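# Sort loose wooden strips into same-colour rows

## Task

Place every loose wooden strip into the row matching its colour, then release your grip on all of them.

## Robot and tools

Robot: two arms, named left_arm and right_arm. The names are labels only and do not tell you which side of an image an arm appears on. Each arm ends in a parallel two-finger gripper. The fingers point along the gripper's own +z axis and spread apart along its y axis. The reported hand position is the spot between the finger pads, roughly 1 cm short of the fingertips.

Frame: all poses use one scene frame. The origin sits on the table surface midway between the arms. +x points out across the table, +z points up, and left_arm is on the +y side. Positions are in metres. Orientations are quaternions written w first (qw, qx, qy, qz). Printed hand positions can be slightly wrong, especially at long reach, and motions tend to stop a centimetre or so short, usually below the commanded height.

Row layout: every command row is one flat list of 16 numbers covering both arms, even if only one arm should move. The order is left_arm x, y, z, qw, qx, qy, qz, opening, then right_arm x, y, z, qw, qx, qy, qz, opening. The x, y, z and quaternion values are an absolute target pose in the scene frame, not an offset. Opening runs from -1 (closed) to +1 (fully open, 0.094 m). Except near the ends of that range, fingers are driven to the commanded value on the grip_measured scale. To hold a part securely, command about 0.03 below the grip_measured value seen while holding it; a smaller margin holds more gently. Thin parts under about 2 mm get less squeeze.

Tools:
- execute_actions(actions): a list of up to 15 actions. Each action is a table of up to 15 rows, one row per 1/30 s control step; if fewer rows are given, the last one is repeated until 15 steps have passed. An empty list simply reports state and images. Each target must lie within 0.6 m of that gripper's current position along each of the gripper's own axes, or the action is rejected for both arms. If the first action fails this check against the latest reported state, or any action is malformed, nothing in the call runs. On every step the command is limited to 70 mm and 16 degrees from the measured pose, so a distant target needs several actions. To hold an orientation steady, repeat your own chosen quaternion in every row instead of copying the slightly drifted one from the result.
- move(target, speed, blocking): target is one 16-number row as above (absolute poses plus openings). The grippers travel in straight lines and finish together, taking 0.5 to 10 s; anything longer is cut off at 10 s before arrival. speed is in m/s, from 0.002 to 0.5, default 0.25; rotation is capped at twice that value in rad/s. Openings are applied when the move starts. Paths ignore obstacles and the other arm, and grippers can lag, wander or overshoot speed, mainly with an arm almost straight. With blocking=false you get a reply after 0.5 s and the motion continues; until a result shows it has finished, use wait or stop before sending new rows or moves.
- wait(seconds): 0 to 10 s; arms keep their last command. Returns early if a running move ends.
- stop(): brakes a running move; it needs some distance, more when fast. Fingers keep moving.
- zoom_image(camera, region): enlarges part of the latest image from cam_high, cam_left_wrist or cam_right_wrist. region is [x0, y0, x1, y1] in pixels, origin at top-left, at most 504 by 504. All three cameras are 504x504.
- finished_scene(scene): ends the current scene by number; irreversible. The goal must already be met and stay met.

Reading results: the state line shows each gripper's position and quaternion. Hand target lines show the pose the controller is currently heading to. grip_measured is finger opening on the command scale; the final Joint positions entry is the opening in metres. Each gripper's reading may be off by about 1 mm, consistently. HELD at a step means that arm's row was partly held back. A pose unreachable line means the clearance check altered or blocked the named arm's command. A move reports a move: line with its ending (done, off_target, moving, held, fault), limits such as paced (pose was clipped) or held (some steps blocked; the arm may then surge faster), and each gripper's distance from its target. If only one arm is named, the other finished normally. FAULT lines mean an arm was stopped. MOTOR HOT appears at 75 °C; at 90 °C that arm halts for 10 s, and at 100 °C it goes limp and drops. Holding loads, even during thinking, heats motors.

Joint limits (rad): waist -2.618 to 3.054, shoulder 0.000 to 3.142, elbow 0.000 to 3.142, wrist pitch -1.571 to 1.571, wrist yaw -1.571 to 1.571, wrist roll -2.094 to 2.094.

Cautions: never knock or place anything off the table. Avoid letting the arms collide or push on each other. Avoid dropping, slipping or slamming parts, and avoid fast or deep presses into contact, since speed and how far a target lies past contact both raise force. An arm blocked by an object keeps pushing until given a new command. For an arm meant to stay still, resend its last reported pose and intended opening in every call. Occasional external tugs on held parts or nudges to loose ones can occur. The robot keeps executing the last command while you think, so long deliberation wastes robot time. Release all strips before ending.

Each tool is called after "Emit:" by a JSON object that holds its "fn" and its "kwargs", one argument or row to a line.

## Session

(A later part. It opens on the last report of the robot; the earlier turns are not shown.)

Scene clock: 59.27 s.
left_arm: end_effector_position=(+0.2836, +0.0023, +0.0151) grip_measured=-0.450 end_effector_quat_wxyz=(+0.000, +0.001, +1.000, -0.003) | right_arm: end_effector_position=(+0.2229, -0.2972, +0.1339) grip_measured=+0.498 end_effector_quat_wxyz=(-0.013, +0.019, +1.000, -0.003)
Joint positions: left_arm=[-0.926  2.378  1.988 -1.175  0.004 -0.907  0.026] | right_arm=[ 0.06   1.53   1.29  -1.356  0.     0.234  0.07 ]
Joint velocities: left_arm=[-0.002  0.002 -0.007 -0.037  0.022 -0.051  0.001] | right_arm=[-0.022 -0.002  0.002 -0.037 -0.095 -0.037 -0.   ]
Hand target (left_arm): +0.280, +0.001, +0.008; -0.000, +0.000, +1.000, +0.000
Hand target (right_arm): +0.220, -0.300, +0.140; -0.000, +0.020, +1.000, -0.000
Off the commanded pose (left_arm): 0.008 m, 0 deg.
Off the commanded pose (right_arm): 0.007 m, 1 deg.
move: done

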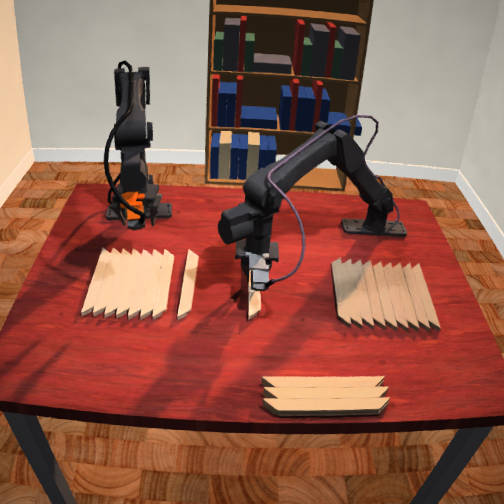

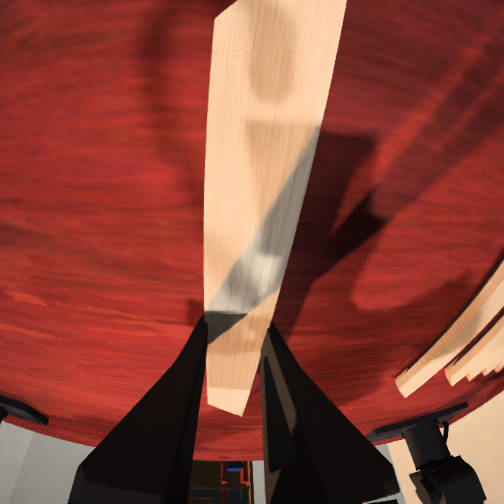

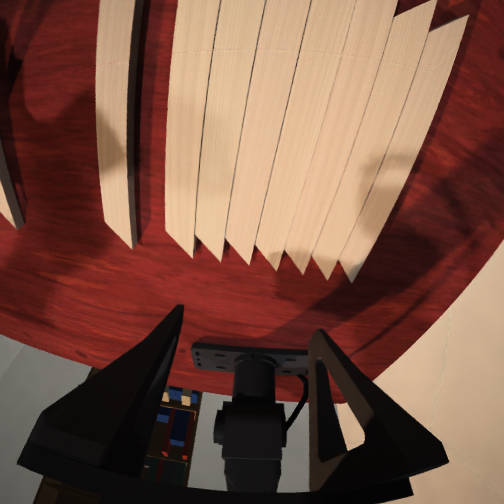

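Already x-aligned.

Emit:
{"fn": "move", "kwargs": {
  "target": [0.28,0.0,0.008,0,0,1,0,-0.25,0.22,-0.3,0.14,0,0.02,1,0,0.5]
}}

Emit:
{"fn": "move", "kwargs": {
  "target": [0.28,0.0,0.07,0,0,1,0,-0.25,0.22,-0.3,0.14,0,0.02,1,0,0.5],
  "speed": 0.12
}}

Emit:
{"fn": "move", "kwargs": {
  "target": [0.2,0.35,0.14,0,0,1,0,-0.25,0.29,0.0,0.07,0,0,1,0,0.5]
}}

Emit:
{"fn": "move", "kwargs": {
  "target": [0.2,0.35,0.14,0,0,1,0,-0.25,0.29,0.0,0.008,0,0,1,0,0.5],
  "speed": 0.08
}}

Scene clock: 60.67 s.
left_arm: end_effector_position=(+0.2838, +0.0019, +0.0151) grip_measured=-0.251 end_effector_quat_wxyz=(+0.001, +0.001, +1.000, -0.004) | right_arm: end_effector_position=(+0.2229, -0.2972, +0.1339) grip_measured=+0.498 end_effector_quat_wxyz=(-0.013, +0.019, +1.000, -0.003)
Joint positions: left_arm=[-0.926  2.378  1.988 -1.173  0.004 -0.907  0.035] | right_arm=[ 0.06   1.53   1.29  -1.356  0.     0.234  0.07 ]
Joint velocities: left_arm=[-0.002 -0.007  0.012 -0.022  0.007  0.081 -0.   ] | right_arm=[ 0.007  0.007  0.002 -0.095  0.007  0.007 -0.001]
Hand target (left_arm): +0.280, +0.000, +0.008; +0.000, +0.000, +1.000, -0.000
Hand target (right_arm): +0.220, -0.300, +0.140; -0.000, +0.020, +1.000, -0.000
Off the commanded pose (left_arm): 0.008 m, 1 deg.
Off the commanded pose (right_arm): 0.007 m, 1 deg.
move: done

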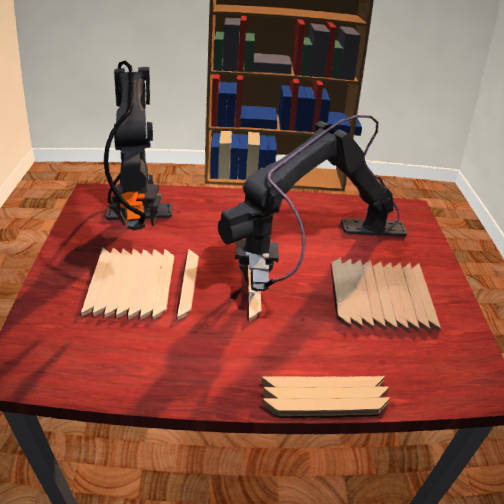

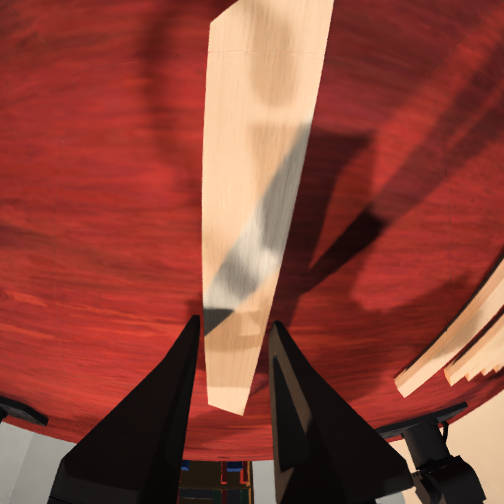

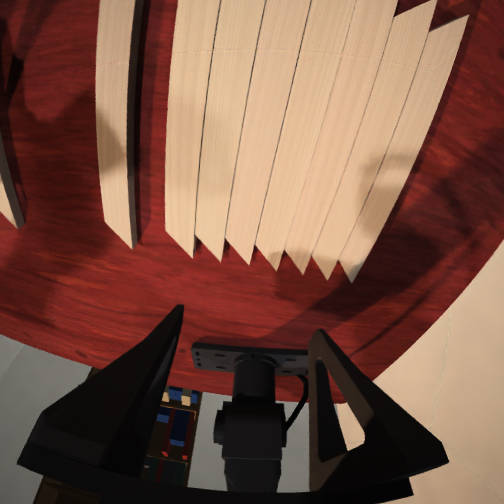

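Scene clock: 61.77 s.
left_arm: end_effector_position=(+0.2825, +0.0035, +0.0619) grip_measured=-0.251 end_effector_quat_wxyz=(-0.005, +0.000, +1.000, +0.003) | right_arm: end_effector_position=(+0.2229, -0.2972, +0.1339) grip_measured=+0.498 end_effector_quat_wxyz=(-0.013, +0.019, +1.000, -0.003)
Joint positions: left_arm=[-0.926  2.378  2.174 -1.378  0.004 -0.907  0.035] | right_arm=[ 0.06   1.53   1.29  -1.356  0.     0.234  0.07 ]
Joint velocities: left_arm=[-0.002 -0.017  0.007 -0.007 -0.037  0.037 -0.   ] | right_arm=[-0.012 -0.007  0.002  0.037  0.051  0.037 -0.001]
Hand target (left_arm): +0.281, -0.001, +0.070; +0.000, -0.000, +1.000, -0.000
Hand target (right_arm): +0.220, -0.300, +0.140; -0.000, +0.020, +1.000, -0.000
Off the commanded pose (left_arm): 0.009 m, 1 deg.
Off the commanded pose (right_arm): 0.007 m, 1 deg.
move: done

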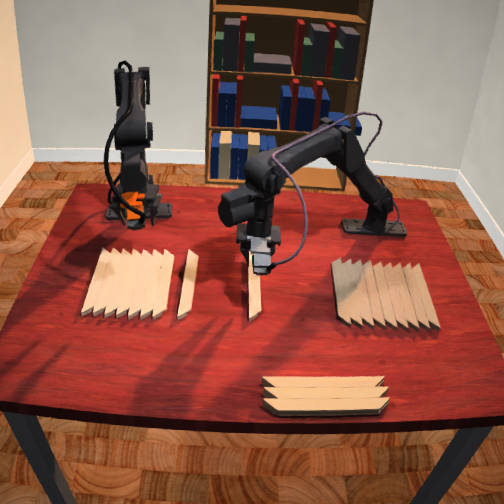

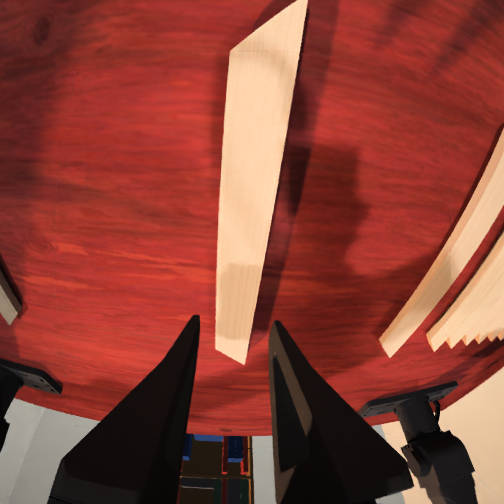

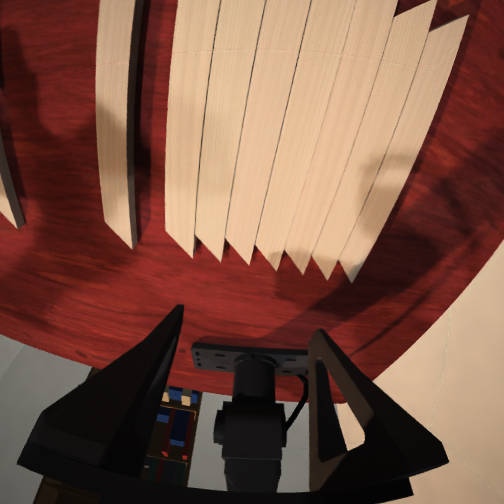

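Scene clock: 64.00 s.
left_arm: end_effector_position=(+0.2020, +0.3455, +0.1427) grip_measured=-0.251 end_effector_quat_wxyz=(-0.003, -0.001, +1.000, -0.003) | right_arm: end_effector_position=(+0.2868, -0.0017, +0.0633) grip_measured=+0.498 end_effector_quat_wxyz=(-0.003, -0.003, +1.000, -0.002)
Joint positions: left_arm=[-0.117  1.316  1.143 -1.403  0.007 -0.101  0.035] | right_arm=[ 0.696  2.416  2.247 -1.41  -0.002  0.826  0.07 ]
Joint velocities: left_arm=[-0.022  0.012  0.007 -0.022 -0.081  0.095 -0.   ] | right_arm=[-0.002  0.002  0.002 -0.066 -0.022  0.007  0.   ]
Hand target (left_arm): +0.195, +0.347, +0.143; -0.006, -0.000, +1.000, -0.006
Hand target (right_arm): +0.291, -0.000, +0.069; +0.006, +0.000, +1.000, -0.000
Off the commanded pose (left_arm): 0.006 m, 0 deg.
Off the commanded pose (right_arm): 0.008 m, 1 deg.
move: done

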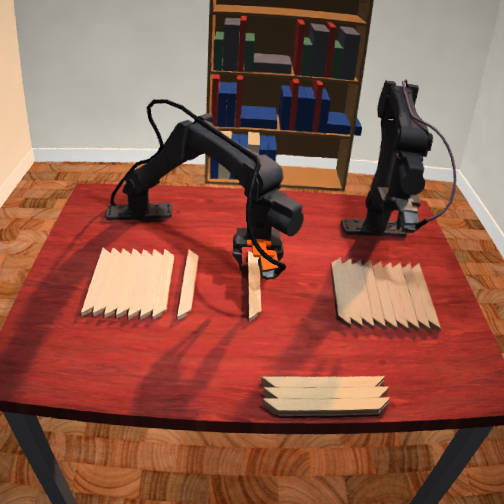

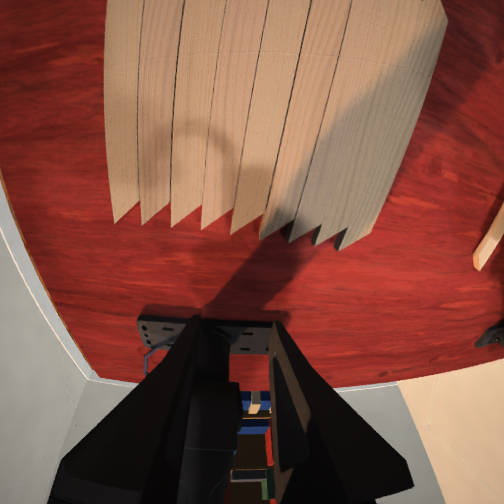

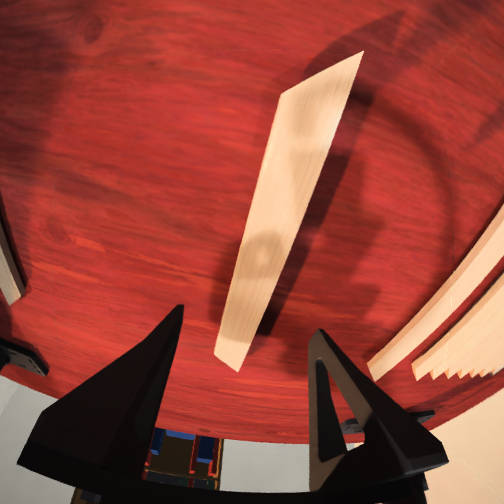

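Scene clock: 65.13 s.
left_arm: end_effector_position=(+0.2020, +0.3455, +0.1427) grip_measured=-0.251 end_effector_quat_wxyz=(-0.003, +0.002, +1.000, -0.003) | right_arm: end_effector_position=(+0.2868, -0.0018, +0.0129) grip_measured=+0.498 end_effector_quat_wxyz=(-0.004, -0.003, +1.000, -0.003)
Joint positions: left_arm=[-0.117  1.316  1.143 -1.403  0.007 -0.095  0.035] | right_arm=[ 0.696  2.426  2.066 -1.22  -0.002  0.826  0.07 ]
Joint velocities: left_arm=[-0.007 -0.007  0.012 -0.022  0.081  0.007 -0.   ] | right_arm=[-0.027 -0.007 -0.002 -0.037  0.066 -0.022 -0.001]
Hand target (left_arm): +0.200, +0.350, +0.140; -0.000, +0.000, +1.000, -0.000
Hand target (right_arm): +0.290, -0.000, +0.008; +0.000, +0.000, +1.000, -0.000
Off the commanded pose (left_arm): 0.006 m, 1 deg.
Off the commanded pose (right_arm): 0.006 m, 1 deg.
move: done

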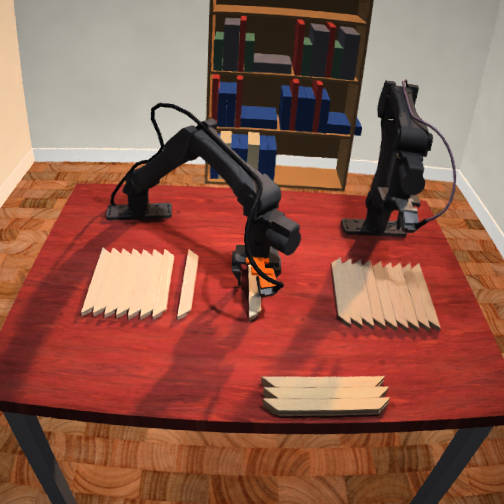

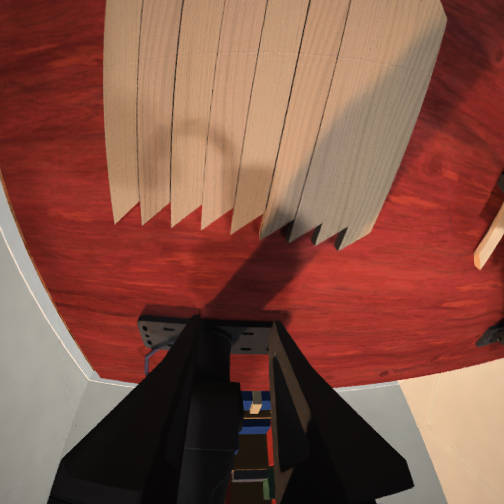

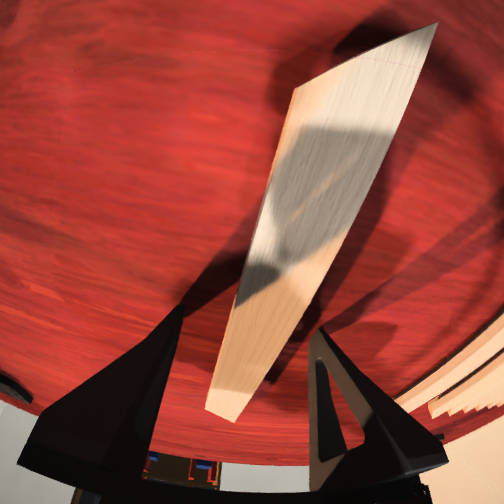

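Emit:
{"fn": "move", "kwargs": {
  "target": [0.2,0.35,0.14,0,0,1,0,-0.25,0.29,0.0,0.008,0,0,1,0,-0.5]
}}

Emit:
{"fn": "move", "kwargs": {
  "target": [0.2,0.35,0.14,0,0,1,0,-0.25,0.29,0.0,0.045,0,0,1,0,-0.5],
  "speed": 0.1
}}

Emit:
{"fn": "move", "kwargs": {
  "target": [0.2,0.35,0.14,0,0,1,0,-0.25,0.30,-0.115,0.04,0,0.02,1,0,-0.5],
  "speed": 0.15
}}

Emit:
{"fn": "move", "kwargs": {
  "target": [0.2,0.35,0.14,0,0,1,0,-0.25,0.30,-0.115,0.01,0,0.02,1,0,-0.5],
  "speed": 0.05
}}

Scene clock: 66.47 s.
left_arm: end_effector_position=(+0.2020, +0.3455, +0.1427) grip_measured=-0.251 end_effector_quat_wxyz=(-0.003, +0.002, +1.000, -0.003) | right_arm: end_effector_position=(+0.2865, -0.0021, +0.0129) grip_measured=-0.424 end_effector_quat_wxyz=(-0.005, -0.003, +1.000, -0.004)
Joint positions: left_arm=[-0.117  1.316  1.143 -1.403  0.007 -0.095  0.035] | right_arm=[ 0.696  2.426  2.066 -1.222 -0.002  0.826  0.027]
Joint velocities: left_arm=[ 0.007 -0.007  0.002 -0.051  0.022  0.081 -0.   ] | right_arm=[-0.017  0.002 -0.017 -0.022 -0.051  0.007  0.002]
Hand target (left_arm): +0.200, +0.350, +0.140; -0.000, -0.000, +1.000, -0.000
Hand target (right_arm): +0.290, -0.000, +0.008; -0.000, +0.000, +1.000, -0.000
Off the commanded pose (left_arm): 0.006 m, 1 deg.
Off the commanded pose (right_arm): 0.006 m, 1 deg.
move: done

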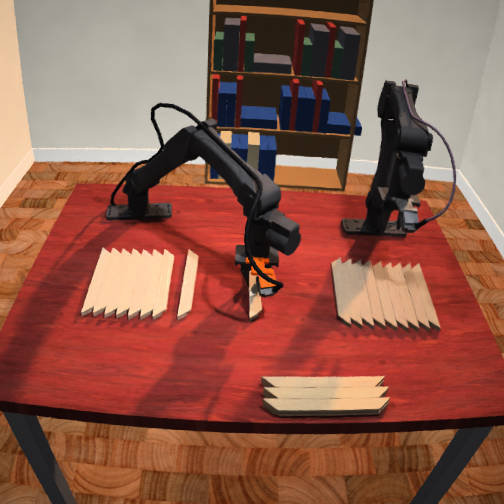

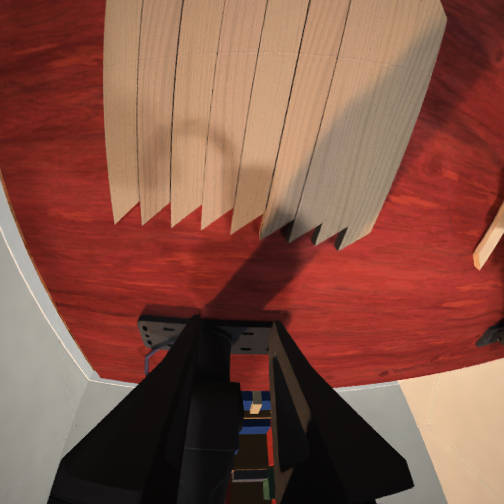

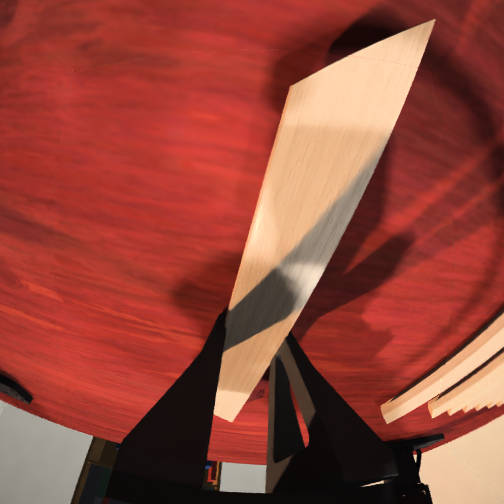

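Scene clock: 67.43 s.
left_arm: end_effector_position=(+0.2020, +0.3455, +0.1427) grip_measured=-0.251 end_effector_quat_wxyz=(-0.003, +0.002, +1.000, -0.003) | right_arm: end_effector_position=(+0.2857, -0.0029, +0.0352) grip_measured=-0.424 end_effector_quat_wxyz=(-0.009, -0.003, +1.000, -0.008)
Joint positions: left_arm=[-0.117  1.316  1.143 -1.403  0.007 -0.095  0.035] | right_arm=[ 0.696  2.426  2.154 -1.322 -0.002  0.826  0.027]
Joint velocities: left_arm=[-0.007 -0.002 -0.017 -0.037 -0.051 -0.007  0.001] | right_arm=[ 0.002 -0.002  0.002 -0.037 -0.007  0.022  0.001]
Hand target (left_arm): +0.200, +0.350, +0.140; -0.000, -0.000, +1.000, -0.000
Hand target (right_arm): +0.290, -0.000, +0.045; +0.000, +0.000, +1.000, +0.000
Off the commanded pose (left_arm): 0.006 m, 1 deg.
Off the commanded pose (right_arm): 0.011 m, 1 deg.
move: off_target (right_arm)

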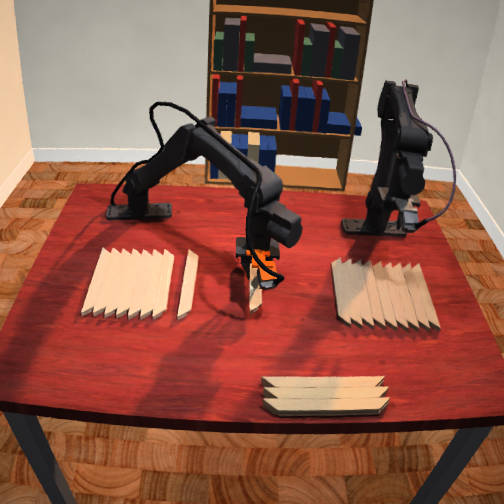

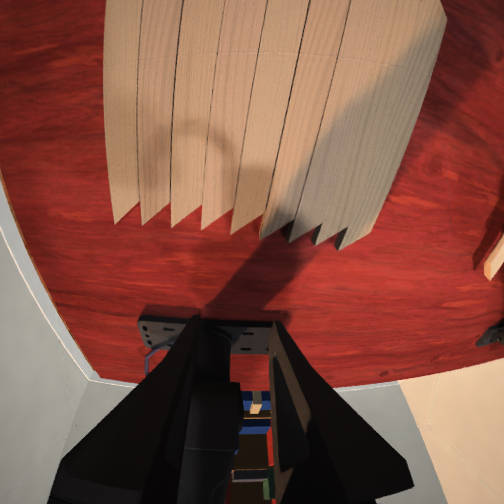

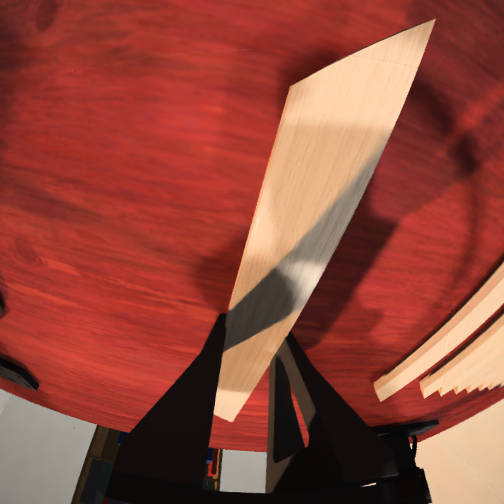

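Scene clock: 68.77 s.
left_arm: end_effector_position=(+0.2020, +0.3455, +0.1427) grip_measured=-0.251 end_effector_quat_wxyz=(-0.003, +0.002, +1.000, -0.003) | right_arm: end_effector_position=(+0.2947, -0.1177, +0.0264) grip_measured=-0.424 end_effector_quat_wxyz=(-0.023, +0.024, +0.999, -0.015)
Joint positions: left_arm=[-0.117  1.316  1.143 -1.403  0.007 -0.095  0.035] | right_arm=[ 0.481  2.154  1.655 -1.127 -0.004  0.664  0.027]
Joint velocities: left_arm=[-0.002  0.002  0.002 -0.022  0.022  0.051 -0.001] | right_arm=[-0.007 -0.022 -0.007 -0.007 -0.022  0.037  0.   ]
Hand target (left_arm): +0.200, +0.350, +0.140; -0.000, -0.000, +1.000, -0.000
Hand target (right_arm): +0.299, -0.115, +0.040; -0.003, +0.020, +1.000, -0.001
Off the commanded pose (left_arm): 0.006 m, 1 deg.
Off the commanded pose (right_arm): 0.015 m, 3 deg.
move: off_target (right_arm)

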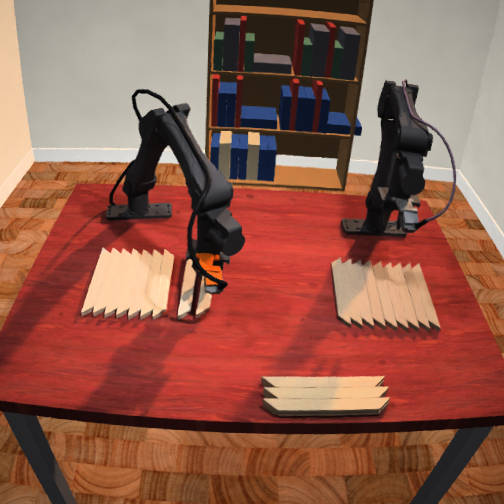

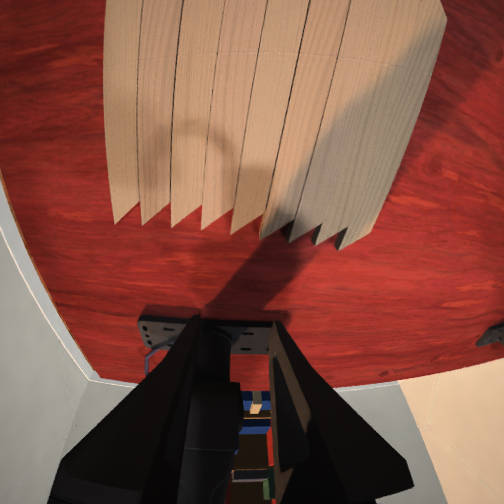

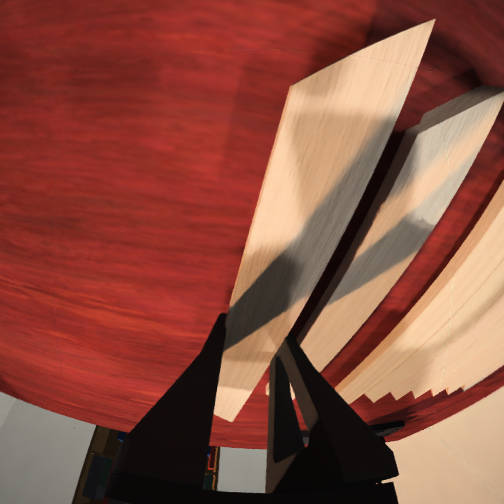

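Scene clock: 69.57 s.
left_arm: end_effector_position=(+0.2020, +0.3455, +0.1427) grip_measured=-0.251 end_effector_quat_wxyz=(-0.003, +0.002, +1.000, -0.003) | right_arm: end_effector_position=(+0.2933, -0.1187, +0.0113) grip_measured=-0.424 end_effector_quat_wxyz=(-0.019, +0.024, +0.999, -0.012)
Joint positions: left_arm=[-0.117  1.316  1.143 -1.403  0.007 -0.095  0.035] | right_arm=[ 0.481  2.154  1.593 -1.054 -0.004  0.664  0.027]
Joint velocities: left_arm=[ 0.002 -0.002 -0.002  0.022  0.007 -0.007  0.001] | right_arm=[-0.007  0.022 -0.007 -0.022  0.007  0.007  0.   ]
Hand target (left_arm): +0.200, +0.350, +0.140; -0.000, -0.000, +1.000, -0.000
Hand target (right_arm): +0.300, -0.115, +0.010; -0.001, +0.020, +1.000, -0.000
Off the commanded pose (left_arm): 0.006 m, 1 deg.
Off the commanded pose (right_arm): 0.008 m, 3 deg.
move: off_target (right_arm)

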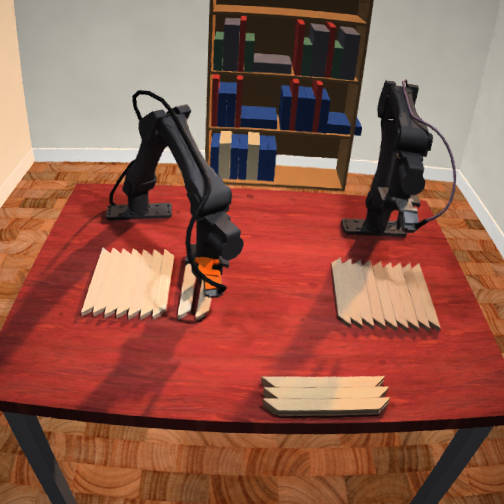

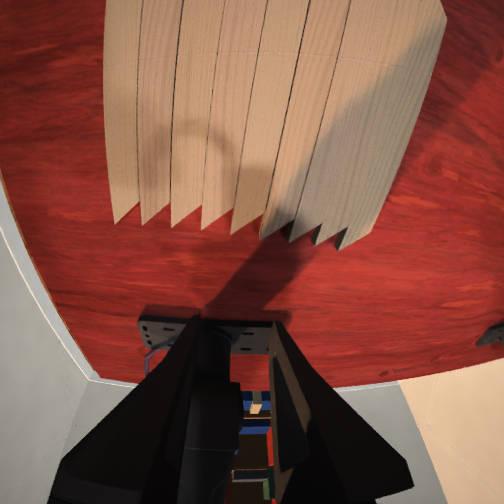

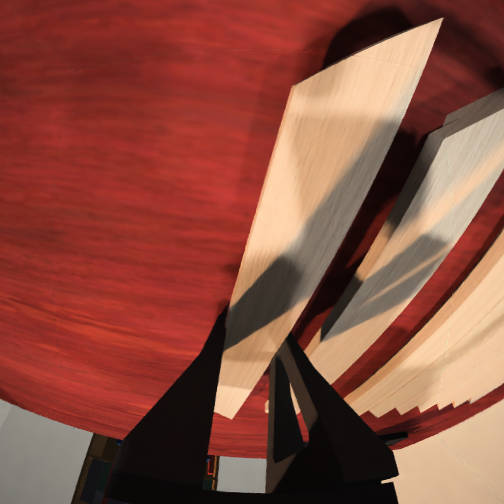

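Emit:
{"fn": "move", "kwargs": {
  "target": [0.2,0.35,0.14,0,0,1,0,-0.25,0.30,-0.115,0.01,0,0.02,1,0,-0.25]
}}

Emit:
{"fn": "move", "kwargs": {
  "target": [0.2,0.35,0.14,0,0,1,0,-0.25,0.30,-0.115,0.07,0,0.02,1,0,-0.25],
  "speed": 0.12
}}

Emit:
{"fn": "move", "kwargs": {
  "target": [0.2,0.35,0.14,0,0,1,0,-0.25,0.305,-0.065,0.07,0,-0.7,0.714,0,1],
  "speed": 0.4
}}

Emit:
{"fn": "move", "kwargs": {
  "target": [0.2,0.35,0.14,0,0,1,0,-0.25,0.305,-0.065,0.012,0,-0.7,0.714,0,1],
  "speed": 0.08
}}

Emit:
{"fn": "move", "kwargs": {
  "target": [0.2,0.35,0.14,0,0,1,0,-0.25,0.305,-0.143,0.018,0,-0.7,0.714,0,1],
  "speed": 0.04
}}

Scene clock: 70.97 s.
left_arm: end_effector_position=(+0.2020, +0.3455, +0.1427) grip_measured=-0.251 end_effector_quat_wxyz=(-0.003, +0.002, +1.000, -0.003) | right_arm: end_effector_position=(+0.2930, -0.1201, +0.0113) grip_measured=-0.252 end_effector_quat_wxyz=(-0.019, +0.023, +0.999, -0.015)
Joint positions: left_arm=[-0.117  1.316  1.143 -1.403  0.007 -0.095  0.035] | right_arm=[ 0.481  2.154  1.593 -1.058  0.002  0.663  0.035]
Joint velocities: left_arm=[ 0.007  0.002  0.012  0.022 -0.051 -0.007  0.001] | right_arm=[ 0.002  0.007  0.002  0.007  0.007 -0.066 -0.   ]
Hand target (left_arm): +0.200, +0.350, +0.140; -0.000, -0.000, +1.000, -0.000
Hand target (right_arm): +0.300, -0.115, +0.010; -0.001, +0.020, +1.000, -0.000
Off the commanded pose (left_arm): 0.006 m, 1 deg.
Off the commanded pose (right_arm): 0.009 m, 3 deg.
move: off_target (right_arm)

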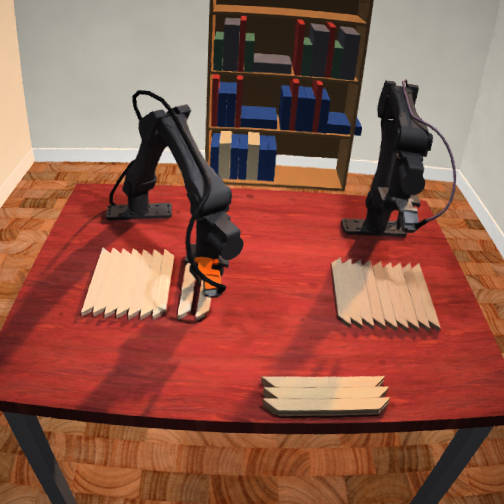

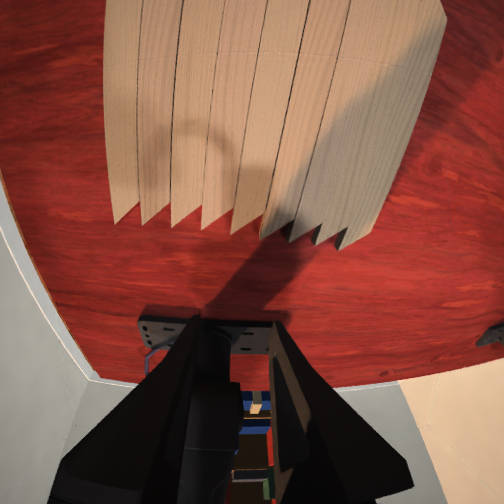

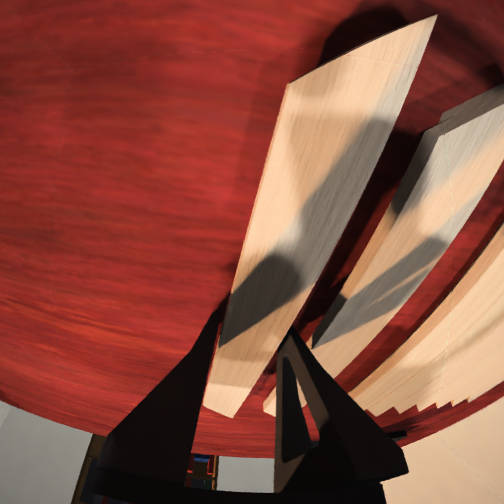

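Scene clock: 72.07 s.
left_arm: end_effector_position=(+0.2020, +0.3455, +0.1427) grip_measured=-0.251 end_effector_quat_wxyz=(-0.003, +0.002, +1.000, -0.003) | right_arm: end_effector_position=(+0.2951, -0.1186, +0.0533) grip_measured=-0.252 end_effector_quat_wxyz=(-0.016, +0.023, +1.000, -0.013)
Joint positions: left_arm=[-0.117  1.316  1.143 -1.403  0.007 -0.095  0.035] | right_arm=[ 0.481  2.118  1.708 -1.203  0.002  0.663  0.035]
Joint velocities: left_arm=[-0.002  0.002  0.012 -0.066  0.037 -0.066 -0.   ] | right_arm=[ 0.012 -0.012  0.017 -0.051  0.007 -0.022 -0.002]
Hand target (left_arm): +0.200, +0.350, +0.140; -0.000, -0.000, +1.000, -0.000
Hand target (right_arm): +0.300, -0.115, +0.070; -0.000, +0.020, +1.000, -0.000
Off the commanded pose (left_arm): 0.006 m, 1 deg.
Off the commanded pose (right_arm): 0.018 m, 2 deg.
move: off_target (right_arm)

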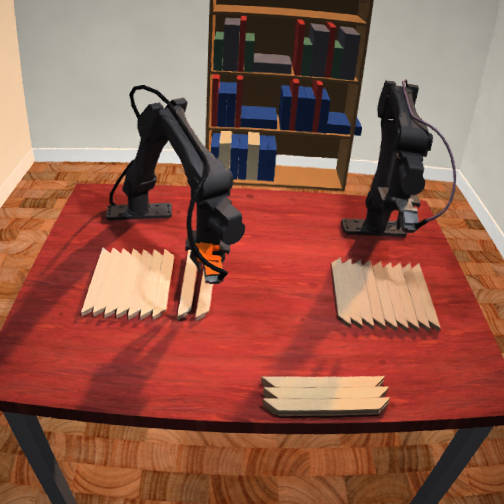

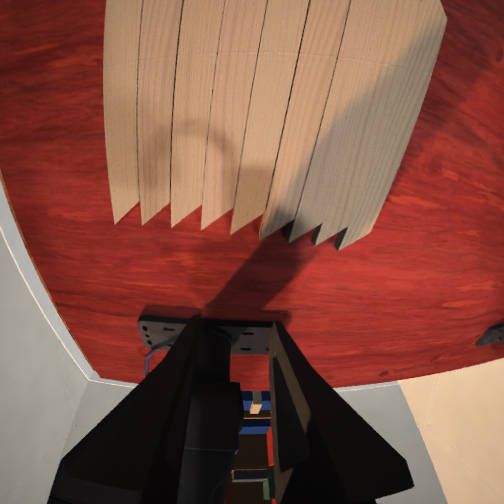

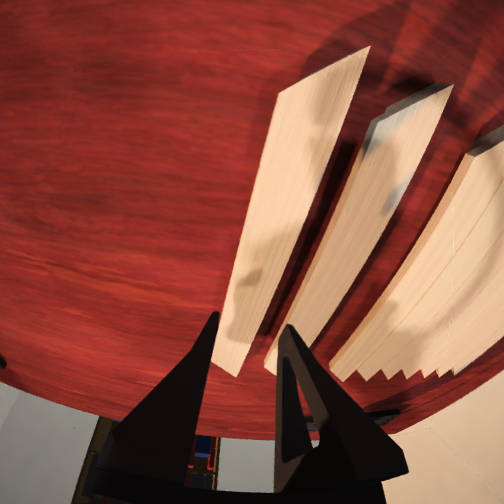

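Scene clock: 74.73 s.
left_arm: end_effector_position=(+0.2020, +0.3455, +0.1427) grip_measured=-0.251 end_effector_quat_wxyz=(-0.003, +0.002, +1.000, -0.003) | right_arm: end_effector_position=(+0.3050, -0.0708, +0.0661) grip_measured=+1.000 end_effector_quat_wxyz=(-0.003, -0.693, +0.721, -0.002)
Joint positions: left_arm=[-0.117  1.316  1.143 -1.403  0.007 -0.095  0.035] | right_arm=[ 0.56   2.231  1.941 -1.286  0.005 -0.837  0.094]
Joint velocities: left_arm=[ 0.002  0.002 -0.012 -0.007  0.154 -0.037  0.   ] | right_arm=[ 0.002 -0.012  0.007  0.037  0.022 -0.051  0.   ]
Hand target (left_arm): +0.200, +0.350, +0.140; -0.000, -0.000, +1.000, -0.000
Hand target (right_arm): +0.305, -0.065, +0.070; -0.001, +0.700, -0.714, +0.000
Off the commanded pose (left_arm): 0.006 m, 1 deg.
Off the commanded pose (right_arm): 0.007 m, 1 deg.
move: done

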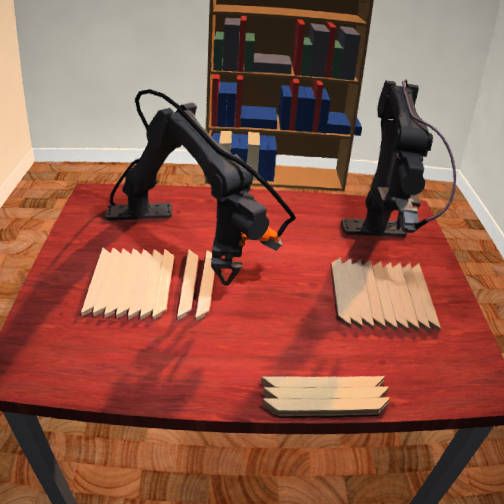

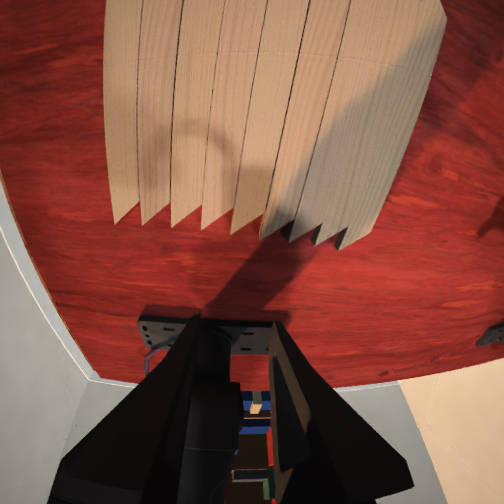

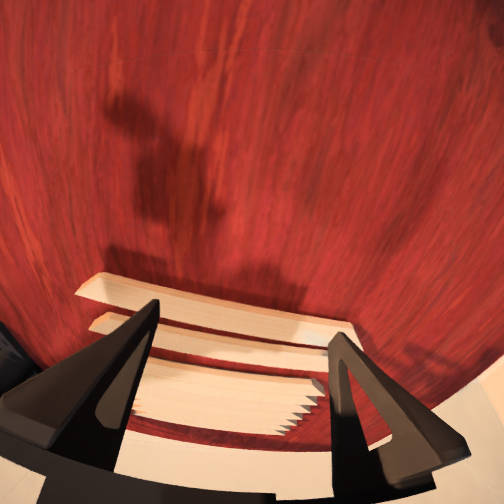

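Scene clock: 75.93 s.
left_arm: end_effector_position=(+0.2020, +0.3455, +0.1427) grip_measured=-0.251 end_effector_quat_wxyz=(-0.003, +0.002, +1.000, -0.003) | right_arm: end_effector_position=(+0.3063, -0.0698, +0.0137) grip_measured=+1.000 end_effector_quat_wxyz=(-0.004, -0.695, +0.719, -0.002)
Joint positions: left_arm=[-0.117  1.316  1.143 -1.403  0.007 -0.095  0.035] | right_arm=[ 0.56   2.274  1.802 -1.107  0.005 -0.841  0.094]
Joint velocities: left_arm=[-0.002 -0.012  0.002  0.007 -0.051 -0.022 -0.   ] | right_arm=[-0.017 -0.002  0.002  0.007  0.007 -0.007  0.   ]
Hand target (left_arm): +0.200, +0.350, +0.140; -0.000, -0.000, +1.000, -0.000
Hand target (right_arm): +0.305, -0.065, +0.012; -0.000, +0.700, -0.714, +0.000
Off the commanded pose (left_arm): 0.006 m, 1 deg.
Off the commanded pose (right_arm): 0.005 m, 1 deg.
move: done

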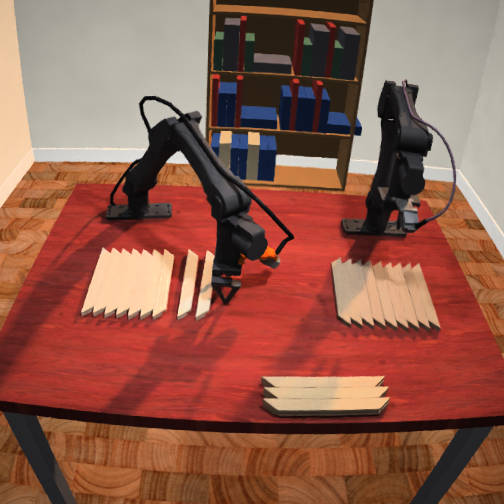

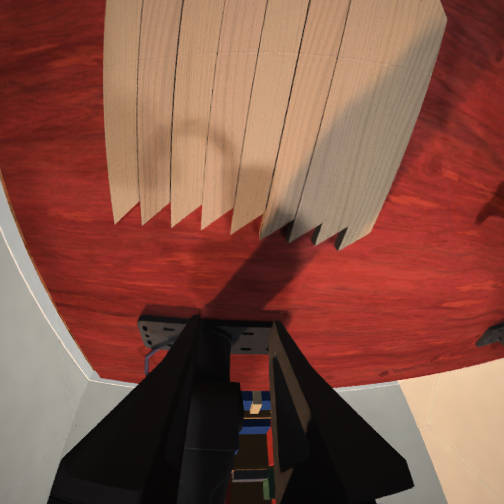

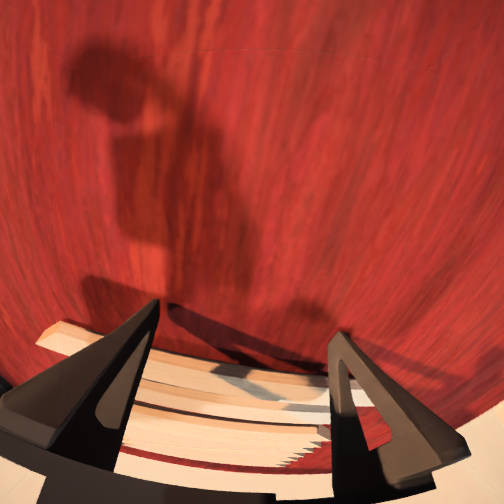

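Scene clock: 78.07 s.
left_arm: end_effector_position=(+0.2020, +0.3455, +0.1427) grip_measured=-0.251 end_effector_quat_wxyz=(-0.003, +0.002, +1.000, -0.003) | right_arm: end_effector_position=(+0.3069, -0.1368, +0.0118) grip_measured=+1.000 end_effector_quat_wxyz=(-0.002, -0.702, +0.712, -0.001)
Joint positions: left_arm=[-0.117  1.316  1.143 -1.403  0.007 -0.095  0.035] | right_arm=[ 0.427  2.121  1.544 -0.997  0.003 -0.993  0.094]
Joint velocities: left_arm=[-0.002  0.002 -0.027 -0.007  0.037 -0.022 -0.   ] | right_arm=[-0.007  0.002 -0.012  0.022  0.037 -0.007  0.   ]
Hand target (left_arm): +0.200, +0.350, +0.140; -0.000, -0.000, +1.000, -0.000
Hand target (right_arm): +0.305, -0.143, +0.018; +0.001, +0.700, -0.714, -0.001
Off the commanded pose (left_arm): 0.006 m, 1 deg.
Off the commanded pose (right_arm): 0.009 m, 0 deg.
move: done

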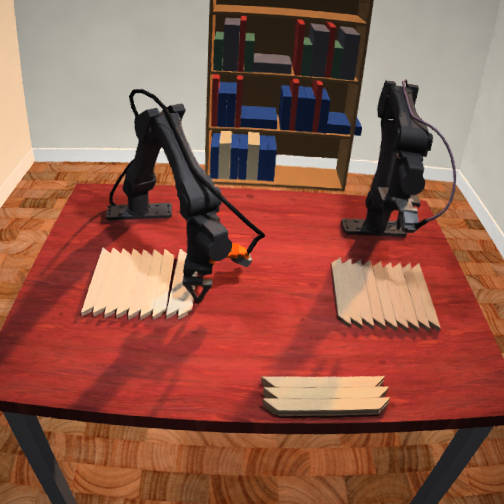

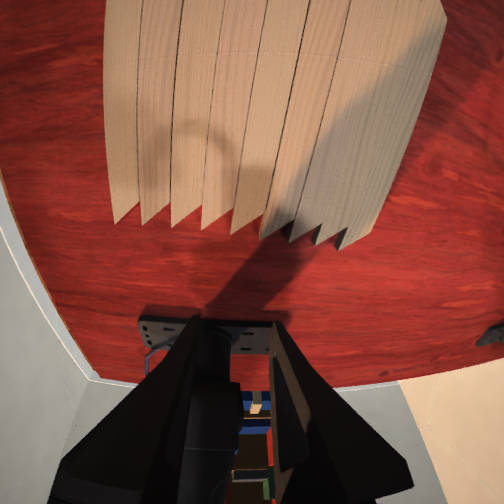

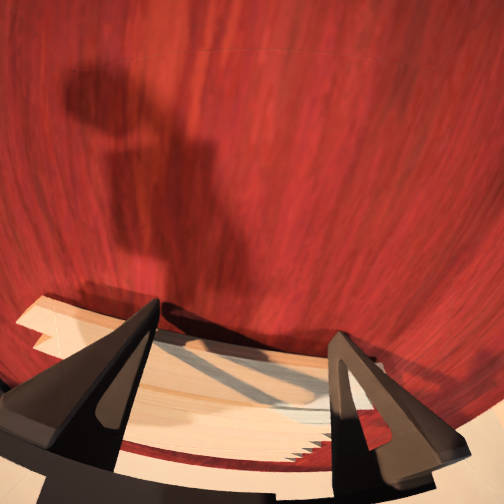

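Gap remains at the -x end; increase yaw a bit.

Emit:
{"fn": "move", "kwargs": {
  "target": [0.2,0.35,0.14,0,0,1,0,-0.25,0.30,-0.15,0.018,0,-0.72,0.694,0,1],
  "speed": 0.02
}}

Emit:
{"fn": "move", "kwargs": {
  "target": [0.2,0.35,0.14,0,0,1,0,-0.25,0.30,-0.11,0.09,0,-0.72,0.694,0,1],
  "speed": 0.1
}}

Scene clock: 80.03 s.
left_arm: end_effector_position=(+0.2020, +0.3455, +0.1427) grip_measured=-0.251 end_effector_quat_wxyz=(-0.003, +0.002, +1.000, -0.003) | right_arm: end_effector_position=(+0.3038, -0.1435, +0.0113) grip_measured=+1.000 end_effector_quat_wxyz=(+0.001, -0.721, +0.693, -0.004)
Joint positions: left_arm=[-0.117  1.316  1.143 -1.403  0.007 -0.095  0.035] | right_arm=[ 0.419  2.093  1.497 -0.972  0.008 -1.057  0.094]
Joint velocities: left_arm=[ 0.017 -0.007 -0.017 -0.022  0.007  0.066 -0.001] | right_arm=[-0.017  0.002 -0.007  0.037 -0.051 -0.066  0.   ]
Hand target (left_arm): +0.200, +0.350, +0.140; -0.000, -0.000, +1.000, -0.000
Hand target (right_arm): +0.300, -0.150, +0.018; +0.000, +0.720, -0.694, -0.000
Off the commanded pose (left_arm): 0.006 m, 1 deg.
Off the commanded pose (right_arm): 0.010 m, 1 deg.
move: done

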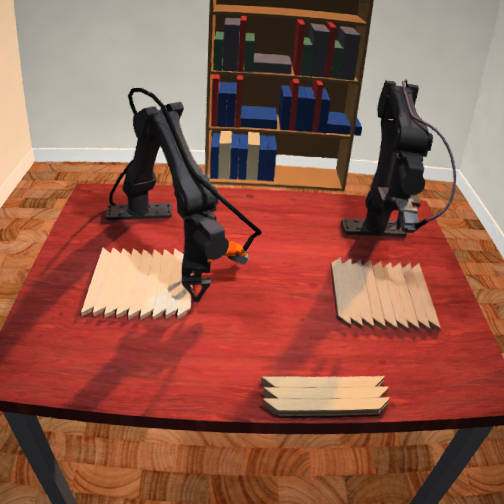

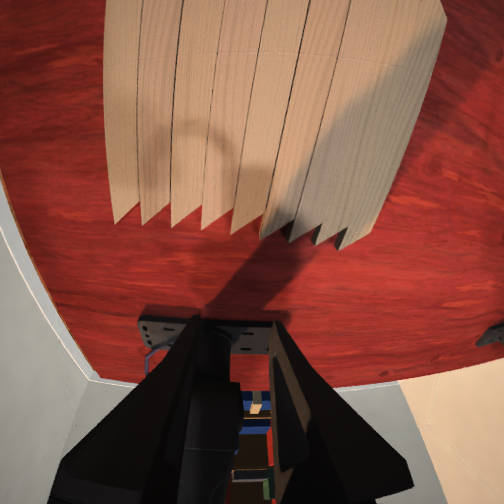

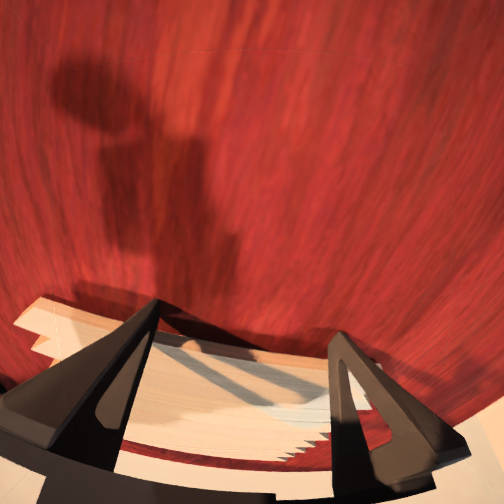

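Scene clock: 81.47 s.
left_arm: end_effector_position=(+0.2020, +0.3455, +0.1427) grip_measured=-0.251 end_effector_quat_wxyz=(-0.003, +0.002, +1.000, -0.003) | right_arm: end_effector_position=(+0.3004, -0.1154, +0.0845) grip_measured=+1.000 end_effector_quat_wxyz=(-0.004, -0.720, +0.694, -0.003)
Joint positions: left_arm=[-0.117  1.316  1.143 -1.403  0.007 -0.095  0.035] | right_arm=[ 0.483  2.093  1.795 -1.28   0.008 -0.988  0.094]
Joint velocities: left_arm=[ 0.007 -0.007 -0.017 -0.007  0.066 -0.037  0.001] | right_arm=[-0.027 -0.017 -0.007 -0.095 -0.066  0.022  0.   ]
Hand target (left_arm): +0.200, +0.350, +0.140; -0.000, -0.000, +1.000, -0.000
Hand target (right_arm): +0.300, -0.110, +0.090; -0.001, +0.720, -0.694, +0.000
Off the commanded pose (left_arm): 0.006 m, 1 deg.
Off the commanded pose (right_arm): 0.008 m, 1 deg.
move: done

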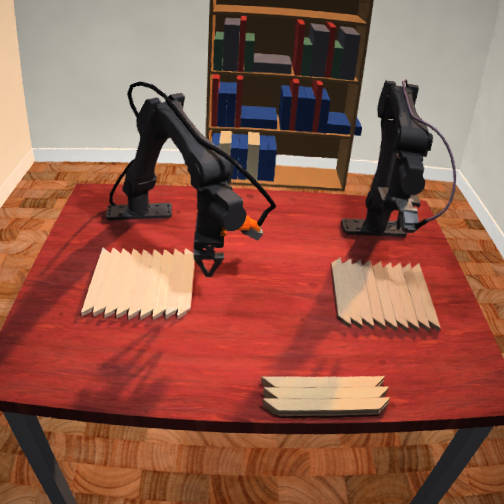

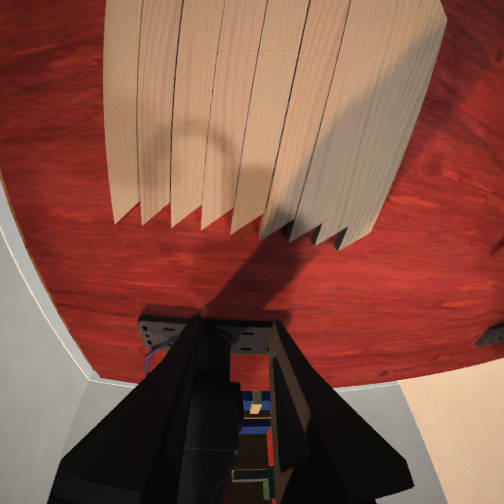

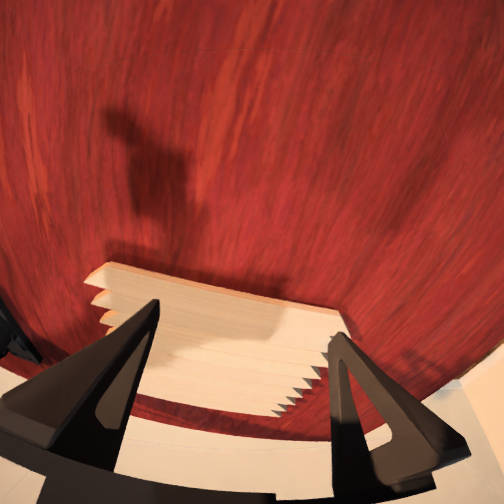

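Emit:
{"fn": "finished_scene", "kwargs": {
  "scene": 2
}}

The scene is finished: the task was done.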